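# Stamp the form's colored field, then return the stamp

## Task

Put the stamp flat onto the colored field of the form and push it fully down to make a print. The print must be a single clean impression, neither smeared nor doubled, and no part of it may land on the form outside the field. Afterwards return the stamp, standing upright, to its original spot on the mat. The stamp must never touch the floor. At the end, open the gripper and move the hand away. The robot must not tip over or finish leaning, and the result has to hold without the robot supporting anything.

## Robot and tools

ROBOT. A Rainbow Robotics RB-Y1: a wheeled base (two drive wheels, two rear casters; 0.66 m long, 0.58 m wide, front edge 0.10 m ahead of the drive axle), a folding torso (leg with ankle, knee, hip), a head and two 7-joint arms, each with a parallel gripper. Either arm can hold the stamp; each is rated 3 kg.

FRAMES. Base frame: origin on the floor midway between the drive wheels, x forward, y left, z up. The state reports chest (a spine point 0.08 m under the shoulders), left_hand and right_hand in this frame; a hand point lies between the finger pads, fingers point along its -z and close along its x. Printed hand positions may be off, more so at long reach. base_odometry is the base frame relative to where the scene began, counted from wheel turns (slip looks like travel); heading runs -3.142 to 3.142, positive left.

execute_actions(actions, cameras). actions is a list holding one action or none (empty = just report state and images). An action may contain:
- base: exactly one of {"translate_m": d}, a relative drive straight ahead in metres, -3 to 3, forward positive; or {"rotate_rad": d}, a relative turn in place in radians, -3.2 to 3.2, counter-clockwise (left) positive. No sideways motion. Moves needing over 8.667 s are refused.
- joints: an object keyed by joint name, each value an absolute target (radians, or metres for grippers), not an offset. Ranges: torso_squat_rad 0 to 1.2 (higher lowers a level chest); torso_shift_rad -0.3 to 0.6 (positive pushes hips forward); torso_pitch_rad -0.2 to 1.4 (positive leans forward); torso_yaw_rad -1.5 to 1.5 (positive left); shoulder_pitch -2.356 to 2.356 (negative raises arm forward); left_shoulder_roll_rad 0 to 3.141, right_shoulder_roll_rad -3.141 to 0 (away from body); shoulder_yaw -2.094 to 2.094; elbow -2.617 to 0.01 (negative bends); forearm_roll -3.141 to 3.141; wrist_pitch -1.57 to 1.919 (negative tips hand forward); hand_roll -2.705 to 2.705; gripper_m 0 to 0.1 (pad gap); head_pan_rad -0.523 to 0.523; head_tilt_rad -0.35 to 1.57 (positive looks down). Tolerance is ±0.02 rad, ±0.004 m for grippers. Torso combos must also hold: squat+shift <= 1.52; squat-shift+pitch <= 1.57; shift+0.5 pitch-0.4 squat <= 0.7; shift+0.3 pitch-0.5 squat <= 0.39, otherwise the torso stops short with off_target.
- speeds: optional caps, translate_m 0.05-0.4 m/s, rotate_rad 0.1-1.509 rad/s.
- min_time_s: 0.1-8, the shortest duration for arm and head moves.
Joint speed tops: arms 1 rad/s (wrist-end joints 1.5), head 1.5, squat and pitch 0.3, shift 0.15, yaw 0.6, grippers 0.1 m/s. cameras picks images: head_camera, left_wrist_camera, right_wrist_camera or all; [] gives none. Unknown keys or out-of-range numbers reject the call without motion. Joints left out may still be driving toward older targets.

wait(seconds 0-10): lets time pass, returns state and images. zoom_image(camera, region [x0,y0,x1,y1] pixels, max 504x504): magnifies the newest full image. read_manual: licence text only. finished_scene(scene): ends the current scene irrevocably and reports success; do it only when the stamp rests upright on the mat and the hand is away.

RESULT LINES. base_status/joint_status per motion: done; off_target (resting short, maybe still pushing); contact_stop (torso or arm hit something hard; whole group halts); time_out; limit_stop_at_<name>; limit_stop_at_own_body (self-collision guard stopped it before contact: move arm and torso apart); stopped_with_arm (torso halted because an arm hit). Groups are the four torso joints, and each arm's seven joints. After such a stop the old target is dropped. "joint command not followed" plus a cause line means an arm's targets were withheld (self or other-arm clearance); grippers still act; the robot may retry withheld targets later. on_its_own lists uncommanded parts; "held at" is a target, not a position. A later stop in a reply cancels that reply's remaining motion calls. Motor temperatures are listed per arm; MOTOR HOT appears at 65 °C, and 80 °C triggers an OVER-TEMPERATURE FAULT braking stop (limit_stop_at_motor_heat) — resend targets afterwards. A torque fault freezes everything 10 s. Between calls the robot keeps holding its last command.

GRASPING. Command an opening at least 0.005 m below the stamp's width; the gripper then shows off_target, which is expected.

CAUTIONS. After any contact stop, first relieve it in a separate action, arms before torso. Don't let the arms press or strike each other. The base keeps driving into furniture without stopping, and a bent leg can protrude forward. Heavy reach far ahead can tip the robot. Lower the stamp square and steady, press once without sliding or lifting and re-pressing, keep it above the table so it never reaches the floor, and place it gently back before releasing.

Each tool is called as name(argument=value, ...) on one line, values as JSON.

## Session

execute_actions(actions=[])

Scene clock: 0.00 s.
Motor temperatures (°C, as the motors report them): left_arm=[28 27 28 34 36 29 34] | right_arm=[25 25 27 28 32 36 31]
base_odometry: x=+0.000 y=+0.000 heading=+0.000 (m, m, rad; odometry frame)
base_status: not commanded
joint_positions: torso_squat_rad=+0.350 torso_shift_rad=+0.000 torso_pitch_rad=+0.000 torso_yaw_rad=-0.001 left_shoulder_pitch_rad=+0.046 left_shoulder_roll_rad=+0.022 left_shoulder_yaw_rad=+0.048 left_elbow_rad=-0.262 left_forearm_roll_rad=+0.057 left_wrist_pitch_rad=+0.027 left_hand_roll_rad=-0.015 left_gripper_m=+0.100 right_shoulder_pitch_rad=-0.016 right_shoulder_roll_rad=-0.040 right_shoulder_yaw_rad=+0.041 right_elbow_rad=-0.201 right_forearm_roll_rad=+0.042 right_wrist_pitch_rad=+0.006 right_hand_roll_rad=-0.046 right_gripper_m=+0.100 head_pan_rad=-0.001 head_tilt_rad=+0.400
joint_status: not commanded
chest: x=-0.2276 y=+0.0011 z=+1.2475 quat_wxyz=(+1.000, -0.001, +0.000, +0.000) (m; base frame)
left_hand: x=-0.1398 y=+0.2436 z=+0.5674 quat_wxyz=(+0.994, +0.012, -0.096, +0.050) (m; base frame)
right_hand: x=-0.1199 y=-0.2457 z=+0.5707 quat_wxyz=(+0.994, -0.018, -0.104, +0.023) (m; base frame)
pictures: head_camera, left_wrist_camera, right_wrist_camera
Images, in order (width x height): head_camera 896x504, left_wrist_camera 644x364, right_wrist_camera 644x364.

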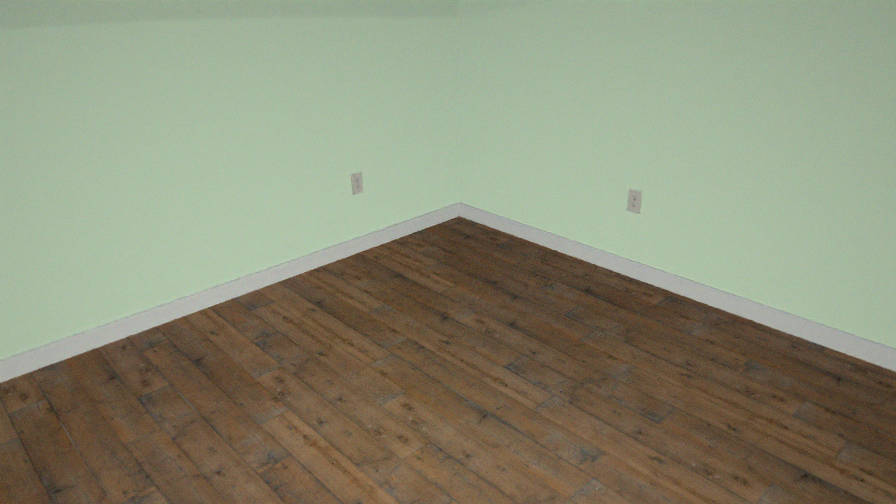

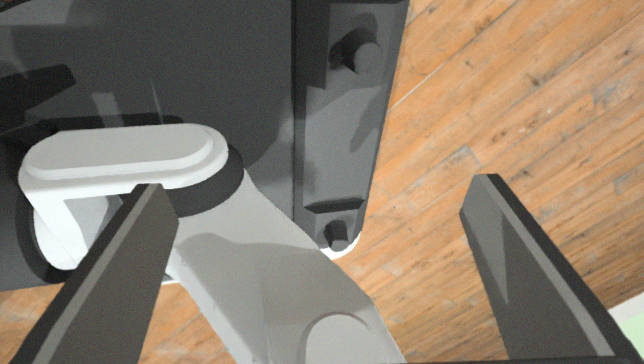

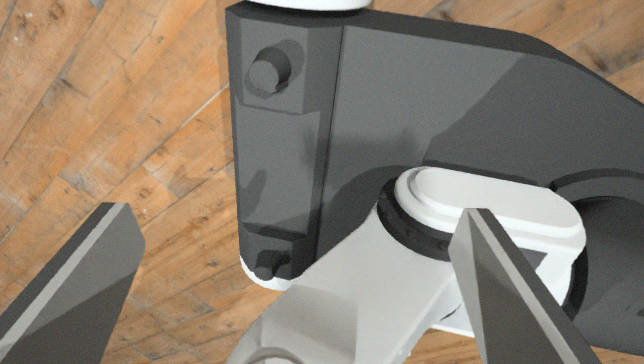

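Facing a corner. Turn around to find the table.

execute_actions(actions=[{"base":{"rotate_rad":2.0}}], cameras=["head_camera"])

Scene clock: 7.50 s.
Motor temperatures (°C, as the motors report them): left_arm=[28 27 28 34 36 29 34] | right_arm=[25 25 27 28 32 36 31]
base_odometry: x=+0.000 y=+0.000 heading=+1.999 (m, m, rad; odometry frame)
base_status: done
joint_positions: torso_squat_rad=+0.350 torso_shift_rad=+0.000 torso_pitch_rad=+0.000 torso_yaw_rad=-0.001 left_shoulder_pitch_rad=+0.046 left_shoulder_roll_rad=+0.022 left_shoulder_yaw_rad=+0.048 left_elbow_rad=-0.262 left_forearm_roll_rad=+0.057 left_wrist_pitch_rad=+0.027 left_hand_roll_rad=-0.015 left_gripper_m=+0.100 right_shoulder_pitch_rad=-0.016 right_shoulder_roll_rad=-0.040 right_shoulder_yaw_rad=+0.041 right_elbow_rad=-0.201 right_forearm_roll_rad=+0.042 right_wrist_pitch_rad=+0.006 right_hand_roll_rad=-0.046 right_gripper_m=+0.100 head_pan_rad=-0.001 head_tilt_rad=+0.400
joint_status: not commanded
chest: x=-0.2277 y=+0.0010 z=+1.2475 quat_wxyz=(+1.000, -0.001, +0.000, +0.000) (m; base frame)
left_hand: x=-0.1398 y=+0.2436 z=+0.5674 quat_wxyz=(+0.994, +0.012, -0.096, +0.050) (m; base frame)
right_hand: x=-0.1199 y=-0.2457 z=+0.5707 quat_wxyz=(+0.994, -0.018, -0.104, +0.023) (m; base frame)
pictures: head_camera
Images, in order (width x height): head_camera 896x504.

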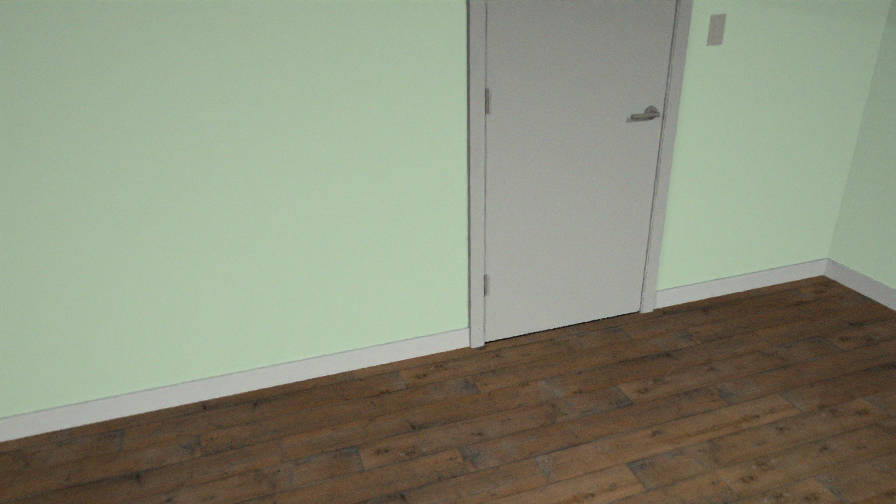

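execute_actions(actions=[{"base":{"rotate_rad":2.0}}], cameras=["head_camera"])

Scene clock: 15.30 s.
Motor temperatures (°C, as the motors report them): left_arm=[28 27 28 34 36 29 34] | right_arm=[25 25 27 28 32 36 31]
base_odometry: x=+0.000 y=+0.000 heading=-2.285 (m, m, rad; odometry frame)
base_status: done
joint_positions: torso_squat_rad=+0.350 torso_shift_rad=+0.000 torso_pitch_rad=+0.000 torso_yaw_rad=-0.001 left_shoulder_pitch_rad=+0.046 left_shoulder_roll_rad=+0.022 left_shoulder_yaw_rad=+0.048 left_elbow_rad=-0.262 left_forearm_roll_rad=+0.057 left_wrist_pitch_rad=+0.027 left_hand_roll_rad=-0.015 left_gripper_m=+0.100 right_shoulder_pitch_rad=-0.016 right_shoulder_roll_rad=-0.040 right_shoulder_yaw_rad=+0.041 right_elbow_rad=-0.201 right_forearm_roll_rad=+0.042 right_wrist_pitch_rad=+0.006 right_hand_roll_rad=-0.046 right_gripper_m=+0.100 head_pan_rad=-0.001 head_tilt_rad=+0.400
joint_status: not commanded
chest: x=-0.2276 y=+0.0011 z=+1.2475 quat_wxyz=(+1.000, -0.001, +0.000, +0.000) (m; base frame)
left_hand: x=-0.1398 y=+0.2436 z=+0.5674 quat_wxyz=(+0.994, +0.012, -0.096, +0.050) (m; base frame)
right_hand: x=-0.1199 y=-0.2457 z=+0.5707 quat_wxyz=(+0.994, -0.018, -0.104, +0.023) (m; base frame)
pictures: head_camera
Images, in order (width x height): head_camera 896x504.

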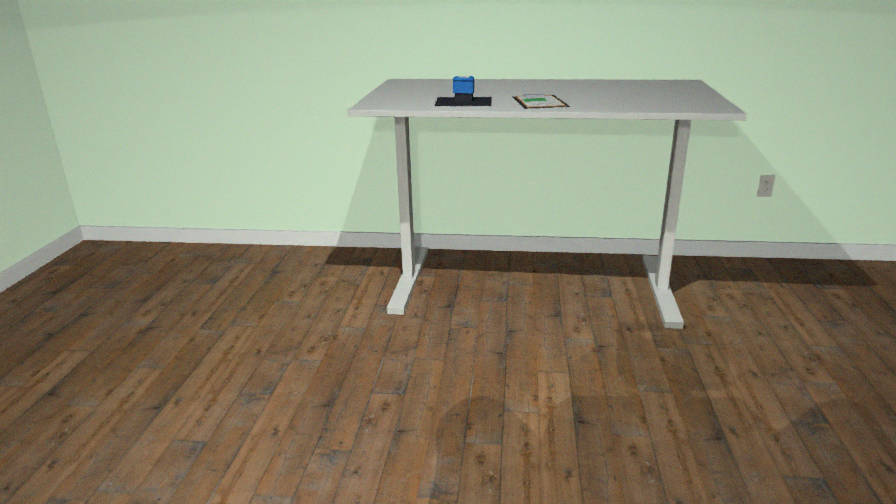

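execute_actions(actions=[{"base":{"translate_m":1.0},"joints":{"head_tilt_rad":0.6}}], cameras=["head_camera"])

Scene clock: 34.87 s.
Motor temperatures (°C, as the motors report them): left_arm=[28 27 28 34 36 29 34] | right_arm=[25 25 27 28 32 36 31]
base_odometry: x=-0.654 y=-0.757 heading=-2.284 (m, m, rad; odometry frame)
base_status: done
joint_positions: torso_squat_rad=+0.350 torso_shift_rad=+0.000 torso_pitch_rad=+0.001 torso_yaw_rad=-0.001 left_shoulder_pitch_rad=+0.046 left_shoulder_roll_rad=+0.022 left_shoulder_yaw_rad=+0.048 left_elbow_rad=-0.262 left_forearm_roll_rad=+0.057 left_wrist_pitch_rad=+0.027 left_hand_roll_rad=-0.015 left_gripper_m=+0.100 right_shoulder_pitch_rad=-0.017 right_shoulder_roll_rad=-0.040 right_shoulder_yaw_rad=+0.041 right_elbow_rad=-0.201 right_forearm_roll_rad=+0.042 right_wrist_pitch_rad=+0.006 right_hand_roll_rad=-0.046 right_gripper_m=+0.100 head_pan_rad=-0.001 head_tilt_rad=+0.600
joint_status: all done
chest: x=-0.2276 y=+0.0011 z=+1.2475 quat_wxyz=(+1.000, -0.001, +0.000, +0.000) (m; base frame)
left_hand: x=-0.1398 y=+0.2436 z=+0.5674 quat_wxyz=(+0.994, +0.012, -0.096, +0.050) (m; base frame)
right_hand: x=-0.1198 y=-0.2457 z=+0.5707 quat_wxyz=(+0.994, -0.018, -0.104, +0.023) (m; base frame)
pictures: head_camera
Images, in order (width x height): head_camera 896x504.

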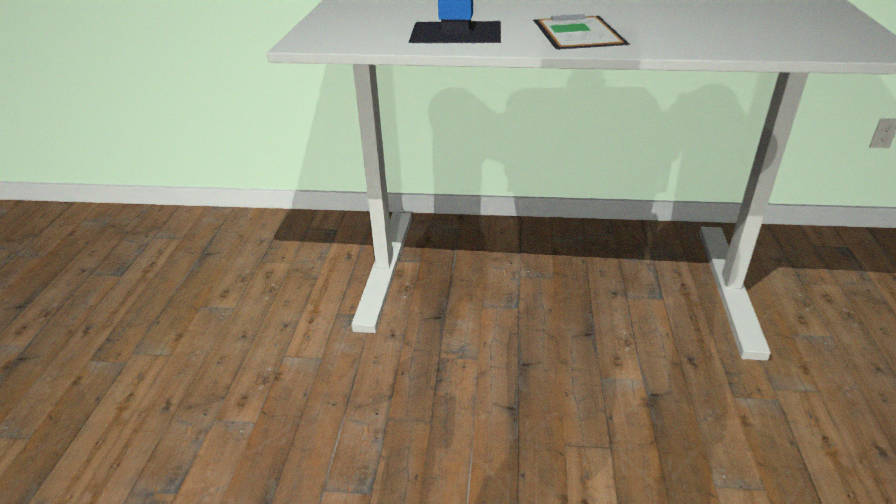

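execute_actions(actions=[{"base":{"rotate_rad":-0.05}}], cameras=[])

execute_actions(actions=[{"base":{"translate_m":0.9},"joints":{"head_tilt_rad":0.5,"torso_squat_rad":0.1}}], cameras=["head_camera"])

Scene clock: 60.20 s.
Motor temperatures (°C, as the motors report them): left_arm=[28 27 28 34 36 29 34] | right_arm=[25 25 27 28 32 36 31]
base_odometry: x=-0.654 y=-0.757 heading=-2.332 (m, m, rad; odometry frame)
base_status: done
joint_positions: torso_squat_rad=+0.350 torso_shift_rad=+0.000 torso_pitch_rad=+0.001 torso_yaw_rad=-0.001 left_shoulder_pitch_rad=+0.046 left_shoulder_roll_rad=+0.022 left_shoulder_yaw_rad=+0.048 left_elbow_rad=-0.262 left_forearm_roll_rad=+0.057 left_wrist_pitch_rad=+0.027 left_hand_roll_rad=-0.015 left_gripper_m=+0.100 right_shoulder_pitch_rad=-0.017 right_shoulder_roll_rad=-0.040 right_shoulder_yaw_rad=+0.041 right_elbow_rad=-0.201 right_forearm_roll_rad=+0.042 right_wrist_pitch_rad=+0.006 right_hand_roll_rad=-0.046 right_gripper_m=+0.100 head_pan_rad=-0.001 head_tilt_rad=+0.600
joint_status: not commanded
chest: x=-0.2276 y=+0.0011 z=+1.2475 quat_wxyz=(+1.000, -0.001, +0.000, +0.000) (m; base frame)
left_hand: x=-0.1398 y=+0.2436 z=+0.5674 quat_wxyz=(+0.994, +0.012, -0.096, +0.050) (m; base frame)
right_hand: x=-0.1199 y=-0.2457 z=+0.5707 quat_wxyz=(+0.994, -0.018, -0.104, +0.023) (m; base frame)
pictures: none
No camera images: the call's "cameras" was empty. Leave "cameras" out to get every camera's image.

Scene clock: 64.00 s.
Motor temperatures (°C, as the motors report them): left_arm=[28 27 28 34 36 29 34] | right_arm=[25 25 27 28 32 36 31]
base_odometry: x=-1.275 y=-1.408 heading=-2.333 (m, m, rad; odometry frame)
base_status: done
joint_positions: torso_squat_rad=+0.100 torso_shift_rad=+0.000 torso_pitch_rad=+0.001 torso_yaw_rad=-0.001 left_shoulder_pitch_rad=+0.046 left_shoulder_roll_rad=+0.022 left_shoulder_yaw_rad=+0.048 left_elbow_rad=-0.262 left_forearm_roll_rad=+0.057 left_wrist_pitch_rad=+0.027 left_hand_roll_rad=-0.015 left_gripper_m=+0.100 right_shoulder_pitch_rad=-0.017 right_shoulder_roll_rad=-0.040 right_shoulder_yaw_rad=+0.041 right_elbow_rad=-0.201 right_forearm_roll_rad=+0.042 right_wrist_pitch_rad=+0.006 right_hand_roll_rad=-0.046 right_gripper_m=+0.100 head_pan_rad=-0.001 head_tilt_rad=+0.500
joint_status: all done
chest: x=-0.2275 y=+0.0011 z=+1.2864 quat_wxyz=(+1.000, -0.001, +0.000, +0.000) (m; base frame)
left_hand: x=-0.1398 y=+0.2437 z=+0.6063 quat_wxyz=(+0.994, +0.012, -0.096, +0.050) (m; base frame)
right_hand: x=-0.1198 y=-0.2457 z=+0.6096 quat_wxyz=(+0.994, -0.018, -0.104, +0.023) (m; base frame)
pictures: head_camera
Images, in order (width x height): head_camera 896x504.

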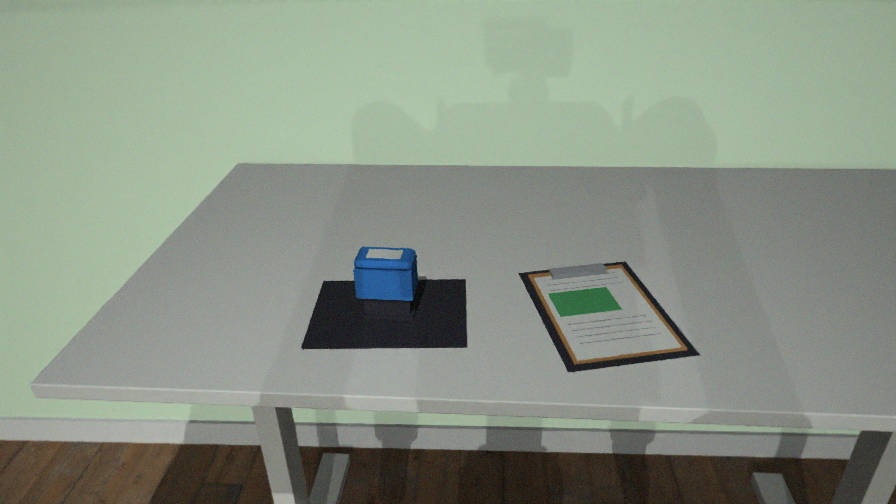

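execute_actions(actions=[{"base":{"translate_m":0.3},"joints":{"head_tilt_rad":0.8}}], cameras=["head_camera"])

Scene clock: 93.80 s.
Motor temperatures (°C, as the motors report them): left_arm=[28 27 28 34 36 29 34] | right_arm=[25 25 27 28 32 36 31]
base_odometry: x=-1.483 y=-1.625 heading=-2.334 (m, m, rad; odometry frame)
base_status: done
joint_positions: torso_squat_rad=+0.100 torso_shift_rad=+0.000 torso_pitch_rad=+0.001 torso_yaw_rad=-0.001 left_shoulder_pitch_rad=+0.046 left_shoulder_roll_rad=+0.022 left_shoulder_yaw_rad=+0.048 left_elbow_rad=-0.262 left_forearm_roll_rad=+0.057 left_wrist_pitch_rad=+0.027 left_hand_roll_rad=-0.015 left_gripper_m=+0.100 right_shoulder_pitch_rad=-0.017 right_shoulder_roll_rad=-0.040 right_shoulder_yaw_rad=+0.041 right_elbow_rad=-0.201 right_forearm_roll_rad=+0.042 right_wrist_pitch_rad=+0.006 right_hand_roll_rad=-0.046 right_gripper_m=+0.100 head_pan_rad=-0.001 head_tilt_rad=+0.800
joint_status: all done
chest: x=-0.2275 y=+0.0011 z=+1.2864 quat_wxyz=(+1.000, -0.001, +0.000, +0.000) (m; base frame)
left_hand: x=-0.1398 y=+0.2437 z=+0.6063 quat_wxyz=(+0.994, +0.012, -0.096, +0.050) (m; base frame)
right_hand: x=-0.1198 y=-0.2457 z=+0.6096 quat_wxyz=(+0.994, -0.018, -0.104, +0.023) (m; base frame)
pictures: head_camera
Images, in order (width x height): head_camera 896x504.

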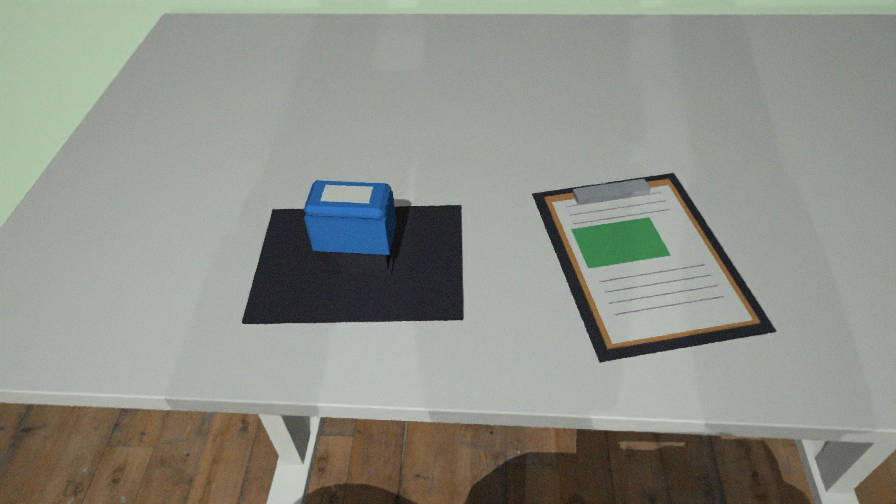

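execute_actions(actions=[{"joints":{"right_elbow_rad":-2.3,"right_wrist_pitch_rad":1.8,"right_forearm_roll_rad":0,"right_hand_roll_rad":0}}], cameras=[])

execute_actions(actions=[{"joints":{"right_shoulder_pitch_rad":-0.781,"right_shoulder_roll_rad":-0.096,"right_shoulder_yaw_rad":-0.243,"right_elbow_rad":-1.3}}])

Scene clock: 216.03 s.
Motor temperatures (°C, as the motors report them): left_arm=[28 27 28 34 36 29 34] | right_arm=[25 25 27 28 32 36 31]
base_odometry: x=-1.483 y=-1.625 heading=-2.334 (m, m, rad; odometry frame)
base_status: not commanded
joint_positions: torso_squat_rad=+0.100 torso_shift_rad=+0.000 torso_pitch_rad=+0.001 torso_yaw_rad=-0.001 left_shoulder_pitch_rad=+0.046 left_shoulder_roll_rad=+0.022 left_shoulder_yaw_rad=+0.048 left_elbow_rad=-0.262 left_forearm_roll_rad=+0.057 left_wrist_pitch_rad=+0.027 left_hand_roll_rad=-0.015 left_gripper_m=+0.100 right_shoulder_pitch_rad=-0.007 right_shoulder_roll_rad=-0.039 right_shoulder_yaw_rad=+0.041 right_elbow_rad=-1.542 right_forearm_roll_rad=+0.015 right_wrist_pitch_rad=+1.168 right_hand_roll_rad=-0.017 right_gripper_m=+0.100 head_pan_rad=-0.001 head_tilt_rad=+0.800
joint_status: right_elbow_rad contact_stop (moved -1.340 of -2.099); right_wrist_pitch_rad contact_stop_at_right_elbow_rad (moved +1.162 of +1.794); the others done
on_its_own: right_elbow_rad is held at -1.542, not at your -2.300, since a contact_stop; right_wrist_pitch_rad is held at +1.168, not at your +1.800, since a contact_stop
chest: x=-0.2276 y=+0.0011 z=+1.2864 quat_wxyz=(+1.000, -0.001, +0.000, -0.001) (m; base frame)
left_hand: x=-0.1398 y=+0.2437 z=+0.6063 quat_wxyz=(+0.994, +0.012, -0.096, +0.050) (m; base frame)
right_hand: x=+0.1454 y=-0.2279 z=+0.8399 quat_wxyz=(+0.982, -0.022, -0.188, +0.018) (m; base frame)
pictures: none
No camera images: the call's "cameras" was empty. Leave "cameras" out to get every camera's image.

not run: a stop came earlier in this reply.

execute_actions(actions=[{"joints":{"right_elbow_rad":-1.45,"right_wrist_pitch_rad":1.85}}], cameras=["head_camera"])

Scene clock: 224.93 s.
Motor temperatures (°C, as the motors report them): left_arm=[28 27 28 34 36 29 34] | right_arm=[25 25 27 29 32 36 31]
base_odometry: x=-1.483 y=-1.625 heading=-2.334 (m, m, rad; odometry frame)
base_status: not commanded
joint_positions: torso_squat_rad=+0.100 torso_shift_rad=+0.000 torso_pitch_rad=+0.001 torso_yaw_rad=-0.001 left_shoulder_pitch_rad=+0.046 left_shoulder_roll_rad=+0.022 left_shoulder_yaw_rad=+0.048 left_elbow_rad=-0.262 left_forearm_roll_rad=+0.057 left_wrist_pitch_rad=+0.027 left_hand_roll_rad=-0.015 left_gripper_m=+0.100 right_shoulder_pitch_rad=-0.007 right_shoulder_roll_rad=-0.039 right_shoulder_yaw_rad=+0.041 right_elbow_rad=-1.450 right_forearm_roll_rad=+0.015 right_wrist_pitch_rad=+1.850 right_hand_roll_rad=-0.017 right_gripper_m=+0.100 head_pan_rad=-0.001 head_tilt_rad=+0.800
joint_status: all done
chest: x=-0.2276 y=+0.0011 z=+1.2864 quat_wxyz=(+1.000, -0.001, +0.000, -0.001) (m; base frame)
left_hand: x=-0.1398 y=+0.2437 z=+0.6063 quat_wxyz=(+0.994, +0.012, -0.096, +0.050) (m; base frame)
right_hand: x=-0.0327 y=-0.2364 z=+0.8183 quat_wxyz=(+0.980, -0.033, +0.195, +0.008) (m; base frame)
pictures: head_camera
Images, in order (width x height): head_camera 896x504.

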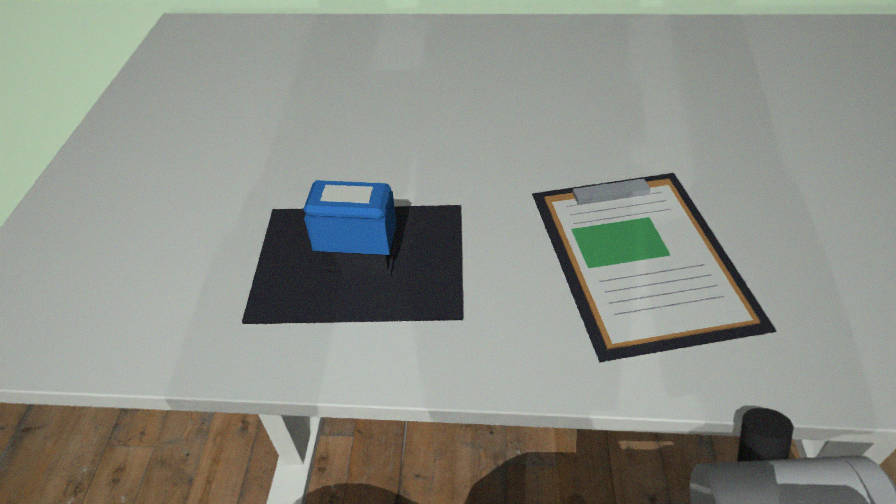

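Now raise the elbow further, keeping the hand back.

execute_actions(actions=[{"joints":{"right_elbow_rad":-2.3}}], cameras=[])

Scene clock: 229.67 s.
Motor temperatures (°C, as the motors report them): left_arm=[28 27 28 34 36 29 34] | right_arm=[25 25 27 29 32 36 31]
base_odometry: x=-1.483 y=-1.625 heading=-2.334 (m, m, rad; odometry frame)
base_status: not commanded
joint_positions: torso_squat_rad=+0.100 torso_shift_rad=+0.000 torso_pitch_rad=+0.001 torso_yaw_rad=-0.001 left_shoulder_pitch_rad=+0.046 left_shoulder_roll_rad=+0.022 left_shoulder_yaw_rad=+0.048 left_elbow_rad=-0.262 left_forearm_roll_rad=+0.057 left_wrist_pitch_rad=+0.027 left_hand_roll_rad=-0.015 left_gripper_m=+0.100 right_shoulder_pitch_rad=-0.007 right_shoulder_roll_rad=-0.039 right_shoulder_yaw_rad=+0.041 right_elbow_rad=-2.300 right_forearm_roll_rad=+0.015 right_wrist_pitch_rad=+1.850 right_hand_roll_rad=-0.017 right_gripper_m=+0.100 head_pan_rad=-0.001 head_tilt_rad=+0.800
joint_status: all done
chest: x=-0.2276 y=+0.0011 z=+1.2864 quat_wxyz=(+1.000, -0.001, +0.000, -0.001) (m; base frame)
left_hand: x=-0.1398 y=+0.2437 z=+0.6063 quat_wxyz=(+0.994, +0.012, -0.096, +0.050) (m; base frame)
right_hand: x=+0.1171 y=-0.2214 z=+1.0327 quat_wxyz=(+0.974, -0.020, -0.226, +0.013) (m; base frame)
pictures: none
No camera images: the call's "cameras" was empty. Leave "cameras" out to get every camera's image.

execute_actions(actions=[{"joints":{"right_shoulder_pitch_rad":-0.781,"right_shoulder_roll_rad":-0.096,"right_shoulder_yaw_rad":-0.243,"right_elbow_rad":-1.3,"right_wrist_pitch_rad":1.8}}])

Scene clock: 239.70 s.
Motor temperatures (°C, as the motors report them): left_arm=[28 27 28 34 36 29 34] | right_arm=[25 25 27 29 32 36 31]
base_odometry: x=-1.483 y=-1.625 heading=-2.334 (m, m, rad; odometry frame)
base_status: not commanded
joint_positions: torso_squat_rad=+0.100 torso_shift_rad=+0.000 torso_pitch_rad=+0.001 torso_yaw_rad=-0.001 left_shoulder_pitch_rad=+0.046 left_shoulder_roll_rad=+0.022 left_shoulder_yaw_rad=+0.048 left_elbow_rad=-0.262 left_forearm_roll_rad=+0.057 left_wrist_pitch_rad=+0.027 left_hand_roll_rad=-0.015 left_gripper_m=+0.100 right_shoulder_pitch_rad=-0.781 right_shoulder_roll_rad=-0.096 right_shoulder_yaw_rad=-0.243 right_elbow_rad=-1.300 right_forearm_roll_rad=+0.015 right_wrist_pitch_rad=+1.800 right_hand_roll_rad=-0.017 right_gripper_m=+0.100 head_pan_rad=-0.001 head_tilt_rad=+0.800
joint_status: all done
chest: x=-0.2276 y=+0.0011 z=+1.2864 quat_wxyz=(+1.000, -0.001, +0.000, +0.000) (m; base frame)
left_hand: x=-0.1398 y=+0.2437 z=+0.6063 quat_wxyz=(+0.994, +0.012, -0.096, +0.050) (m; base frame)
right_hand: x=+0.2813 y=-0.2230 z=+1.0528 quat_wxyz=(+0.992, -0.007, -0.124, -0.011) (m; base frame)
pictures: head_camera, left_wrist_camera, right_wrist_camera
Images, in order (width x height): head_camera 896x504, left_wrist_camera 644x364, right_wrist_camera 644x364.

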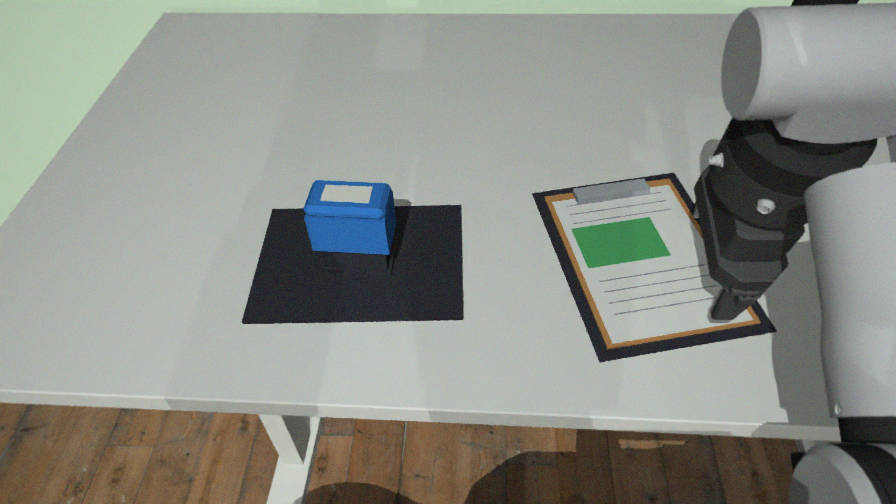

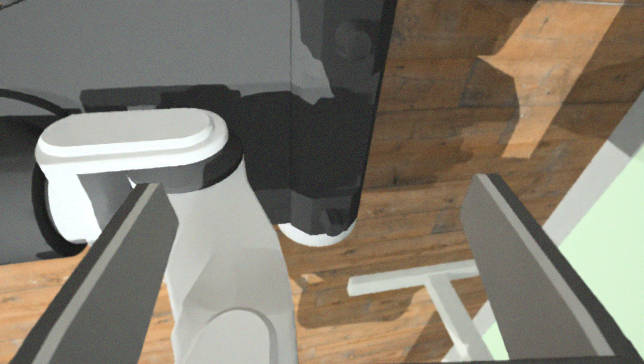

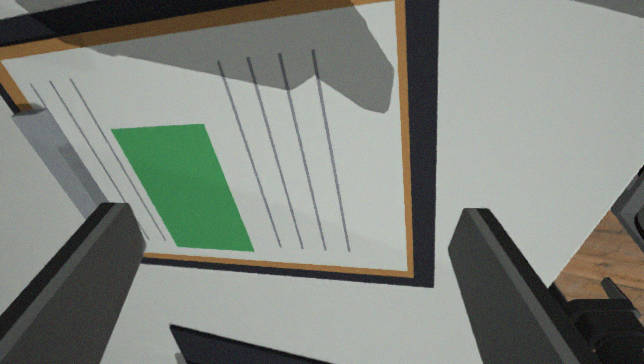

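execute_actions(actions=[{"joints":{"head_tilt_rad":1.4}}], cameras=["head_camera"])

Scene clock: 360.77 s.
Motor temperatures (°C, as the motors report them): left_arm=[28 27 28 34 36 29 34] | right_arm=[27 26 27 29 32 36 31]
base_odometry: x=-1.483 y=-1.625 heading=-2.334 (m, m, rad; odometry frame)
base_status: not commanded
joint_positions: torso_squat_rad=+0.100 torso_shift_rad=+0.000 torso_pitch_rad=+0.001 torso_yaw_rad=-0.001 left_shoulder_pitch_rad=+0.046 left_shoulder_roll_rad=+0.022 left_shoulder_yaw_rad=+0.048 left_elbow_rad=-0.262 left_forearm_roll_rad=+0.057 left_wrist_pitch_rad=+0.027 left_hand_roll_rad=-0.015 left_gripper_m=+0.100 right_shoulder_pitch_rad=-0.781 right_shoulder_roll_rad=-0.096 right_shoulder_yaw_rad=-0.243 right_elbow_rad=-1.300 right_forearm_roll_rad=+0.015 right_wrist_pitch_rad=+1.800 right_hand_roll_rad=-0.017 right_gripper_m=+0.100 head_pan_rad=-0.001 head_tilt_rad=+1.400
joint_status: all done
chest: x=-0.2276 y=+0.0011 z=+1.2864 quat_wxyz=(+1.000, -0.001, +0.000, +0.000) (m; base frame)
left_hand: x=-0.1398 y=+0.2437 z=+0.6063 quat_wxyz=(+0.994, +0.012, -0.096, +0.050) (m; base frame)
right_hand: x=+0.2813 y=-0.2230 z=+1.0528 quat_wxyz=(+0.992, -0.007, -0.124, -0.011) (m; base frame)
pictures: head_camera
Images, in order (width x height): head_camera 896x504.

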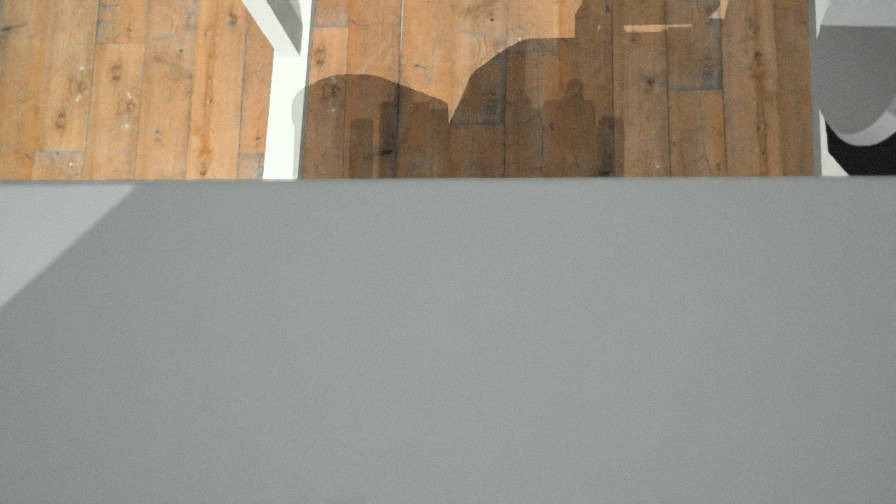

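execute_actions(actions=[{"joints":{"torso_shift_rad":0.2,"torso_yaw_rad":0.55,"right_shoulder_pitch_rad":-0.999,"right_shoulder_roll_rad":-0.078,"right_shoulder_yaw_rad":-0.240,"right_elbow_rad":-1.15,"right_wrist_pitch_rad":1.9,"right_hand_roll_rad":-0.64,"head_tilt_rad":0.8,"head_pan_rad":-0.45}}])

Scene clock: 424.20 s.
Motor temperatures (°C, as the motors report them): left_arm=[28 27 28 34 36 29 34] | right_arm=[27 26 27 29 32 36 31]
base_odometry: x=-1.483 y=-1.625 heading=-2.334 (m, m, rad; odometry frame)
base_status: not commanded
joint_positions: torso_squat_rad=+0.100 torso_shift_rad=+0.200 torso_pitch_rad=+0.001 torso_yaw_rad=+0.550 left_shoulder_pitch_rad=+0.046 left_shoulder_roll_rad=+0.022 left_shoulder_yaw_rad=+0.048 left_elbow_rad=-0.262 left_forearm_roll_rad=+0.057 left_wrist_pitch_rad=+0.027 left_hand_roll_rad=-0.015 left_gripper_m=+0.100 right_shoulder_pitch_rad=-0.999 right_shoulder_roll_rad=-0.078 right_shoulder_yaw_rad=-0.240 right_elbow_rad=-1.150 right_forearm_roll_rad=+0.015 right_wrist_pitch_rad=+1.900 right_hand_roll_rad=-0.640 right_gripper_m=+0.100 head_pan_rad=-0.450 head_tilt_rad=+0.800
joint_status: all done
chest: x=-0.0894 y=+0.0011 z=+1.2725 quat_wxyz=(+0.962, -0.001, +0.001, +0.272) (m; base frame)
left_hand: x=-0.1423 y=+0.2537 z=+0.5925 quat_wxyz=(+0.943, +0.037, -0.089, +0.319) (m; base frame)
right_hand: x=+0.4486 y=+0.1241 z=+1.0934 quat_wxyz=(+0.995, +0.053, -0.084, -0.003) (m; base frame)
pictures: head_camera, left_wrist_camera, right_wrist_camera
Images, in order (width x height): head_camera 896x504, left_wrist_camera 644x364, right_wrist_camera 644x364.

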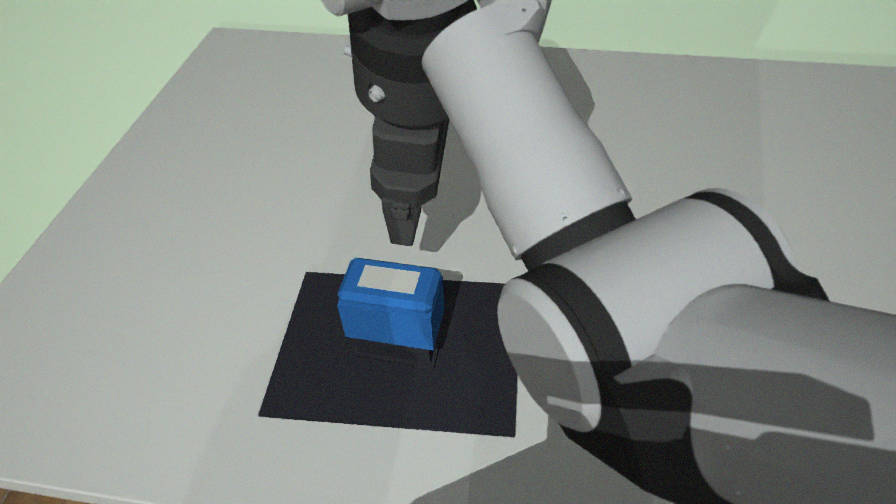

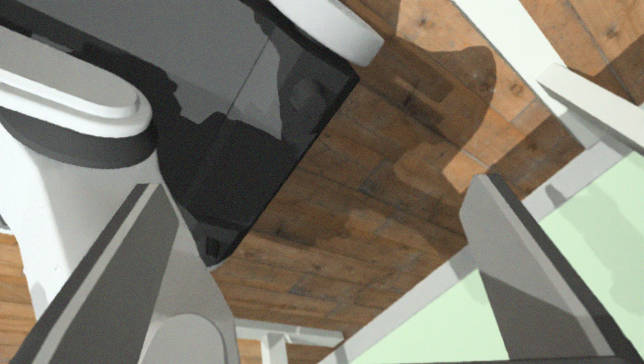

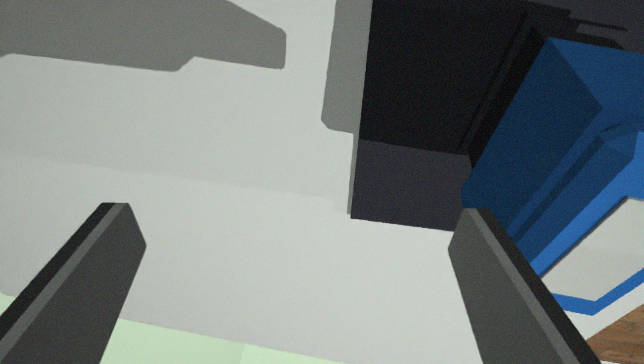

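execute_actions(actions=[{"joints":{"torso_shift_rad":0.08,"torso_yaw_rad":0.65,"right_shoulder_pitch_rad":-0.952,"right_shoulder_roll_rad":-0.167,"right_shoulder_yaw_rad":-0.301,"right_elbow_rad":-1.07,"right_wrist_pitch_rad":1.9,"right_hand_roll_rad":-0.619,"head_pan_rad":-0.5}}])

Scene clock: 545.80 s.
Motor temperatures (°C, as the motors report them): left_arm=[28 27 28 34 36 29 34] | right_arm=[27 26 27 29 32 36 31]
base_odometry: x=-1.483 y=-1.625 heading=-2.334 (m, m, rad; odometry frame)
base_status: not commanded
joint_positions: torso_squat_rad=+0.100 torso_shift_rad=+0.080 torso_pitch_rad=+0.000 torso_yaw_rad=+0.650 left_shoulder_pitch_rad=+0.046 left_shoulder_roll_rad=+0.022 left_shoulder_yaw_rad=+0.048 left_elbow_rad=-0.262 left_forearm_roll_rad=+0.057 left_wrist_pitch_rad=+0.027 left_hand_roll_rad=-0.015 left_gripper_m=+0.100 right_shoulder_pitch_rad=-0.952 right_shoulder_roll_rad=-0.167 right_shoulder_yaw_rad=-0.301 right_elbow_rad=-1.070 right_forearm_roll_rad=+0.015 right_wrist_pitch_rad=+1.900 right_hand_roll_rad=-0.619 right_gripper_m=+0.100 head_pan_rad=-0.500 head_tilt_rad=+0.800
joint_status: all done
chest: x=-0.1722 y=+0.0011 z=+1.2842 quat_wxyz=(+0.948, -0.001, +0.000, +0.319) (m; base frame)
left_hand: x=-0.2499 y=+0.2473 z=+0.6042 quat_wxyz=(+0.926, +0.042, -0.087, +0.365) (m; base frame)
right_hand: x=+0.3769 y=+0.1177 z=+1.0725 quat_wxyz=(+0.999, +0.022, -0.045, -0.003) (m; base frame)
pictures: head_camera, left_wrist_camera, right_wrist_camera
Images, in order (width x height): head_camera 896x504, left_wrist_camera 644x364, right_wrist_camera 644x364.

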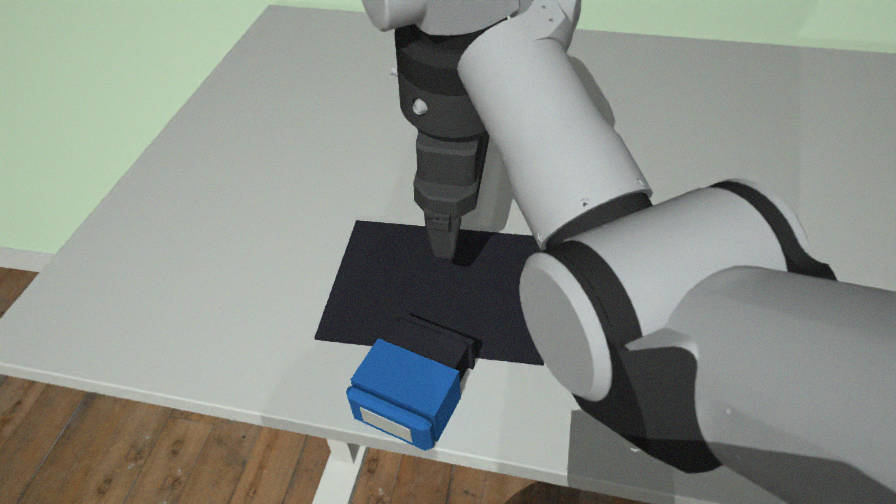

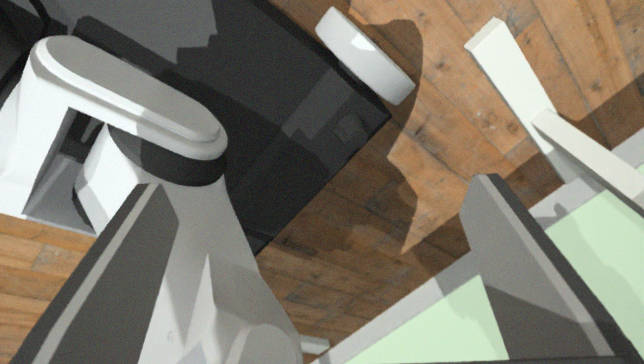

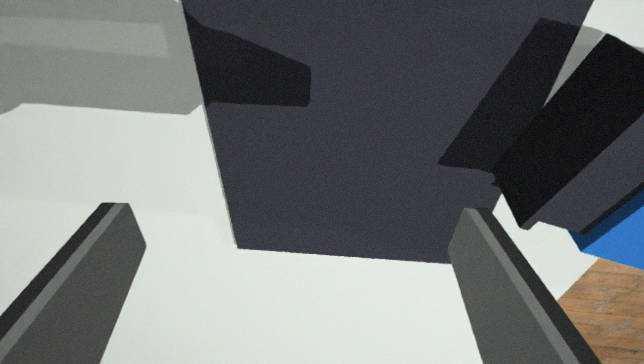

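zoom_image(camera="head_camera", region=[250, 200, 650, 504])

Region (250, 200, 650, 504) of head_camera's 896x504 image, scaled by 1.260, with more detail than that image has; it fills the top 383 rows of this view, and the rest is white.

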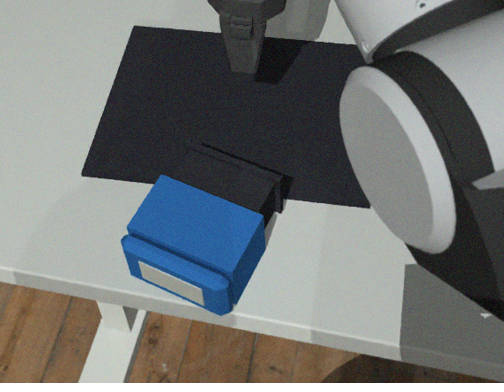

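execute_actions(actions=[{"joints":{"torso_shift_rad":-0.1,"torso_yaw_rad":0.5,"right_shoulder_pitch_rad":-0.974,"right_shoulder_roll_rad":-0.093,"right_shoulder_yaw_rad":-0.248,"right_elbow_rad":-1.07,"right_wrist_pitch_rad":1.9,"right_hand_roll_rad":-2.435,"head_pan_rad":-0.3,"head_tilt_rad":0.9},"min_time_s":2}])

Scene clock: 668.10 s.
Motor temperatures (°C, as the motors report them): left_arm=[28 27 28 34 36 29 34] | right_arm=[28 26 27 30 32 36 31]
base_odometry: x=-1.483 y=-1.625 heading=-2.334 (m, m, rad; odometry frame)
base_status: not commanded
joint_positions: torso_squat_rad=+0.100 torso_shift_rad=-0.100 torso_pitch_rad=+0.000 torso_yaw_rad=+0.500 left_shoulder_pitch_rad=+0.046 left_shoulder_roll_rad=+0.022 left_shoulder_yaw_rad=+0.048 left_elbow_rad=-0.262 left_forearm_roll_rad=+0.057 left_wrist_pitch_rad=+0.027 left_hand_roll_rad=-0.015 left_gripper_m=+0.100 right_shoulder_pitch_rad=-0.974 right_shoulder_roll_rad=-0.093 right_shoulder_yaw_rad=-0.248 right_elbow_rad=-1.070 right_forearm_roll_rad=+0.015 right_wrist_pitch_rad=+1.900 right_hand_roll_rad=-2.435 right_gripper_m=+0.100 head_pan_rad=-0.300 head_tilt_rad=+0.900
joint_status: all done
chest: x=-0.2974 y=+0.0011 z=+1.2829 quat_wxyz=(+0.969, -0.001, +0.000, +0.247) (m; base frame)
left_hand: x=-0.3373 y=+0.2561 z=+0.6029 quat_wxyz=(+0.951, +0.035, -0.090, +0.295) (m; base frame)
right_hand: x=+0.2394 y=+0.0770 z=+1.0716 quat_wxyz=(+0.591, +0.049, -0.011, -0.805) (m; base frame)
pictures: head_camera, left_wrist_camera, right_wrist_camera
Images, in order (width x height): head_camera 896x504, left_wrist_camera 644x364, right_wrist_camera 644x364.

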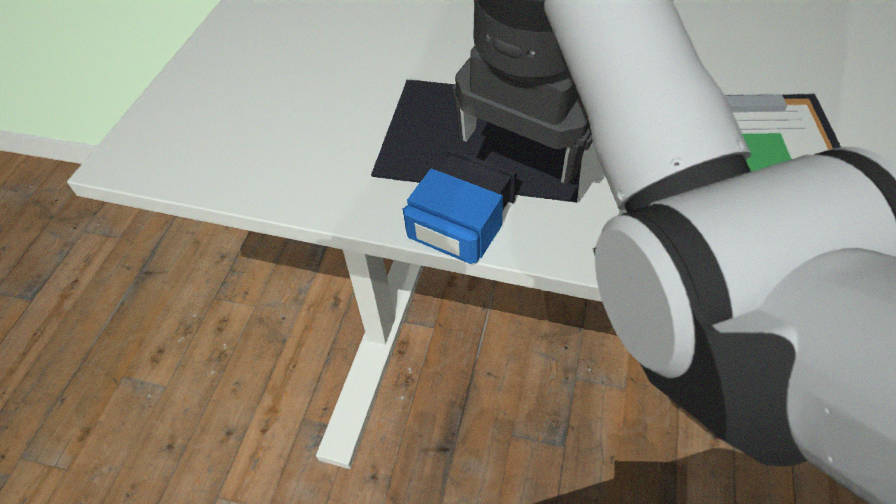

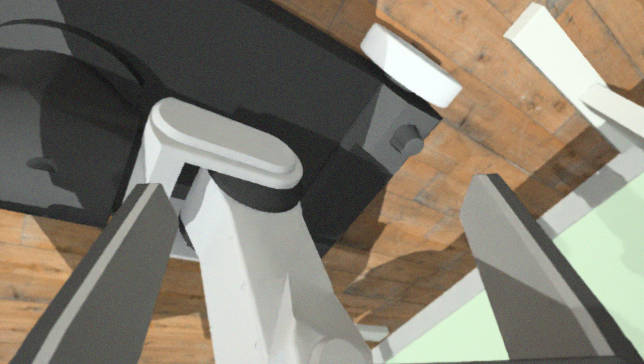

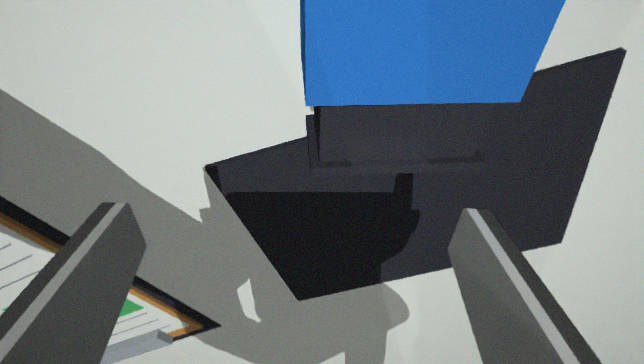

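execute_actions(actions=[{"joints":{"torso_yaw_rad":0.6,"right_shoulder_pitch_rad":-0.939,"right_shoulder_roll_rad":-0.078,"right_shoulder_yaw_rad":-0.234,"right_elbow_rad":-1.037,"right_wrist_pitch_rad":1.919,"right_hand_roll_rad":-2.543,"head_pan_rad":-0.35},"min_time_s":1.5}])

Scene clock: 712.13 s.
Motor temperatures (°C, as the motors report them): left_arm=[28 27 28 34 36 29 34] | right_arm=[28 26 27 30 32 36 31]
base_odometry: x=-1.483 y=-1.625 heading=-2.334 (m, m, rad; odometry frame)
base_status: not commanded
joint_positions: torso_squat_rad=+0.100 torso_shift_rad=-0.100 torso_pitch_rad=+0.000 torso_yaw_rad=+0.600 left_shoulder_pitch_rad=+0.046 left_shoulder_roll_rad=+0.022 left_shoulder_yaw_rad=+0.048 left_elbow_rad=-0.262 left_forearm_roll_rad=+0.057 left_wrist_pitch_rad=+0.027 left_hand_roll_rad=-0.015 left_gripper_m=+0.100 right_shoulder_pitch_rad=-0.939 right_shoulder_roll_rad=-0.078 right_shoulder_yaw_rad=-0.234 right_elbow_rad=-1.037 right_forearm_roll_rad=+0.015 right_wrist_pitch_rad=+1.919 right_hand_roll_rad=-2.543 right_gripper_m=+0.100 head_pan_rad=-0.350 head_tilt_rad=+0.900
joint_status: all done
chest: x=-0.2974 y=+0.0011 z=+1.2829 quat_wxyz=(+0.955, -0.001, +0.000, +0.296) (m; base frame)
left_hand: x=-0.3627 y=+0.2508 z=+0.6029 quat_wxyz=(+0.935, +0.040, -0.088, +0.342) (m; base frame)
right_hand: x=+0.2104 y=+0.1206 z=+1.0448 quat_wxyz=(+0.592, +0.006, -0.008, -0.806) (m; base frame)
pictures: head_camera, left_wrist_camera, right_wrist_camera
Images, in order (width x height): head_camera 896x504, left_wrist_camera 644x364, right_wrist_camera 644x364.

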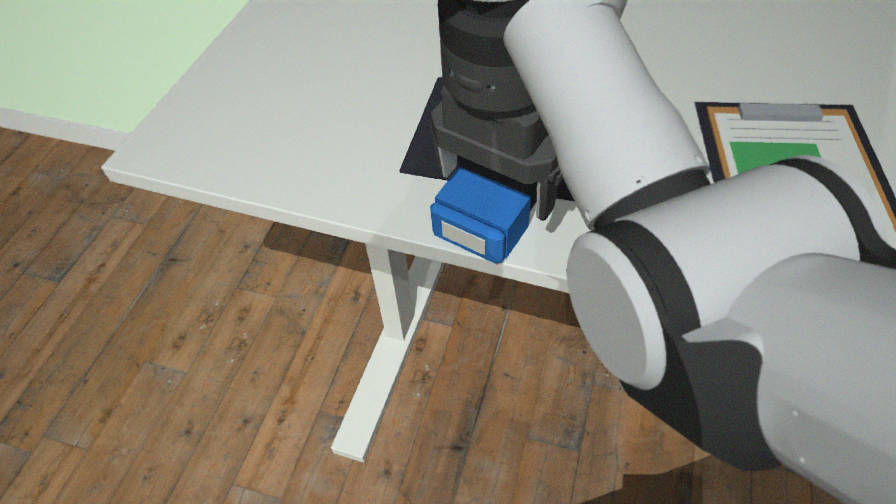

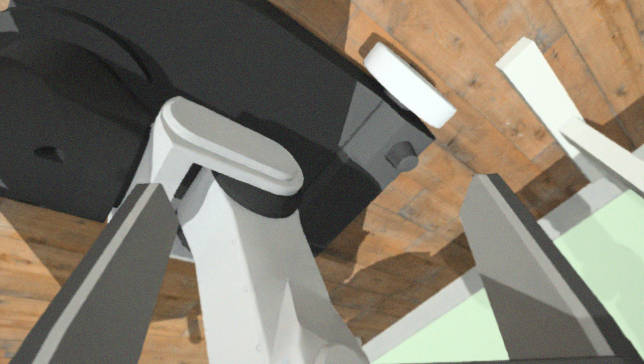

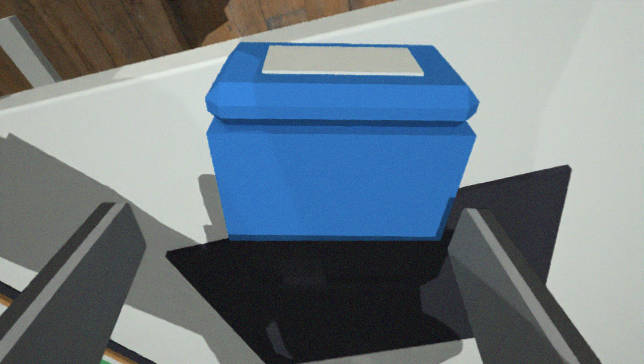

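execute_actions(actions=[{"joints":{"right_shoulder_pitch_rad":-0.943,"right_shoulder_roll_rad":-0.049,"right_shoulder_yaw_rad":-0.212,"right_elbow_rad":-0.845,"right_wrist_pitch_rad":1.736,"right_hand_roll_rad":-2.581},"min_time_s":2}])

Scene clock: 746.90 s.
Motor temperatures (°C, as the motors report them): left_arm=[28 27 28 34 36 29 34] | right_arm=[28 26 27 30 32 36 31]
base_odometry: x=-1.483 y=-1.625 heading=-2.334 (m, m, rad; odometry frame)
base_status: not commanded
joint_positions: torso_squat_rad=+0.100 torso_shift_rad=-0.100 torso_pitch_rad=+0.000 torso_yaw_rad=+0.600 left_shoulder_pitch_rad=+0.046 left_shoulder_roll_rad=+0.022 left_shoulder_yaw_rad=+0.048 left_elbow_rad=-0.262 left_forearm_roll_rad=+0.057 left_wrist_pitch_rad=+0.027 left_hand_roll_rad=-0.015 left_gripper_m=+0.100 right_shoulder_pitch_rad=-0.943 right_shoulder_roll_rad=-0.049 right_shoulder_yaw_rad=-0.212 right_elbow_rad=-0.845 right_forearm_roll_rad=+0.015 right_wrist_pitch_rad=+1.736 right_hand_roll_rad=-2.581 right_gripper_m=+0.100 head_pan_rad=-0.350 head_tilt_rad=+0.900
joint_status: all done
chest: x=-0.2974 y=+0.0011 z=+1.2829 quat_wxyz=(+0.955, -0.001, +0.000, +0.296) (m; base frame)
left_hand: x=-0.3627 y=+0.2508 z=+0.6029 quat_wxyz=(+0.935, +0.040, -0.088, +0.342) (m; base frame)
right_hand: x=+0.2019 y=+0.1370 z=+0.9943 quat_wxyz=(+0.592, +0.000, -0.008, -0.806) (m; base frame)
pictures: head_camera, left_wrist_camera, right_wrist_camera
Images, in order (width x height): head_camera 896x504, left_wrist_camera 644x364, right_wrist_camera 644x364.

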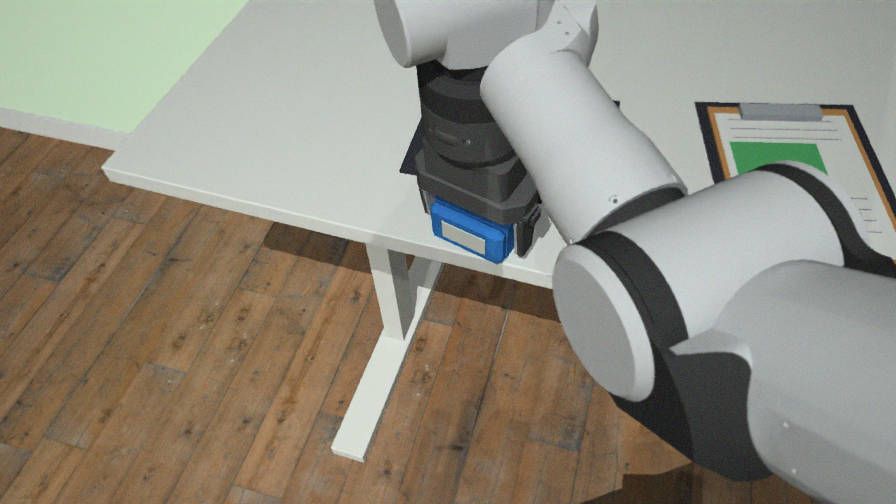

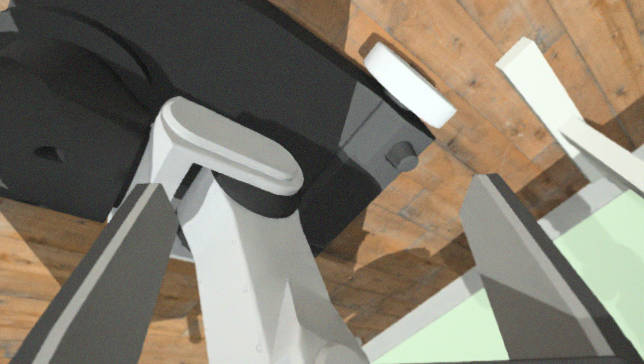

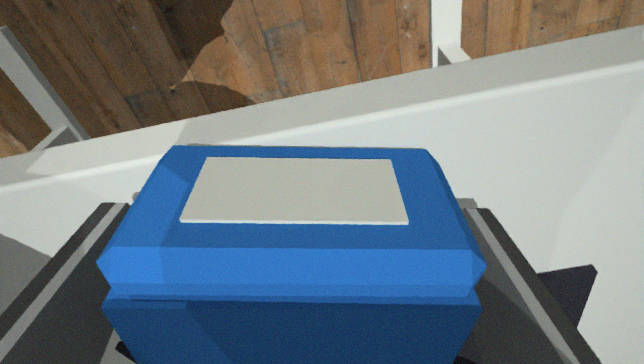

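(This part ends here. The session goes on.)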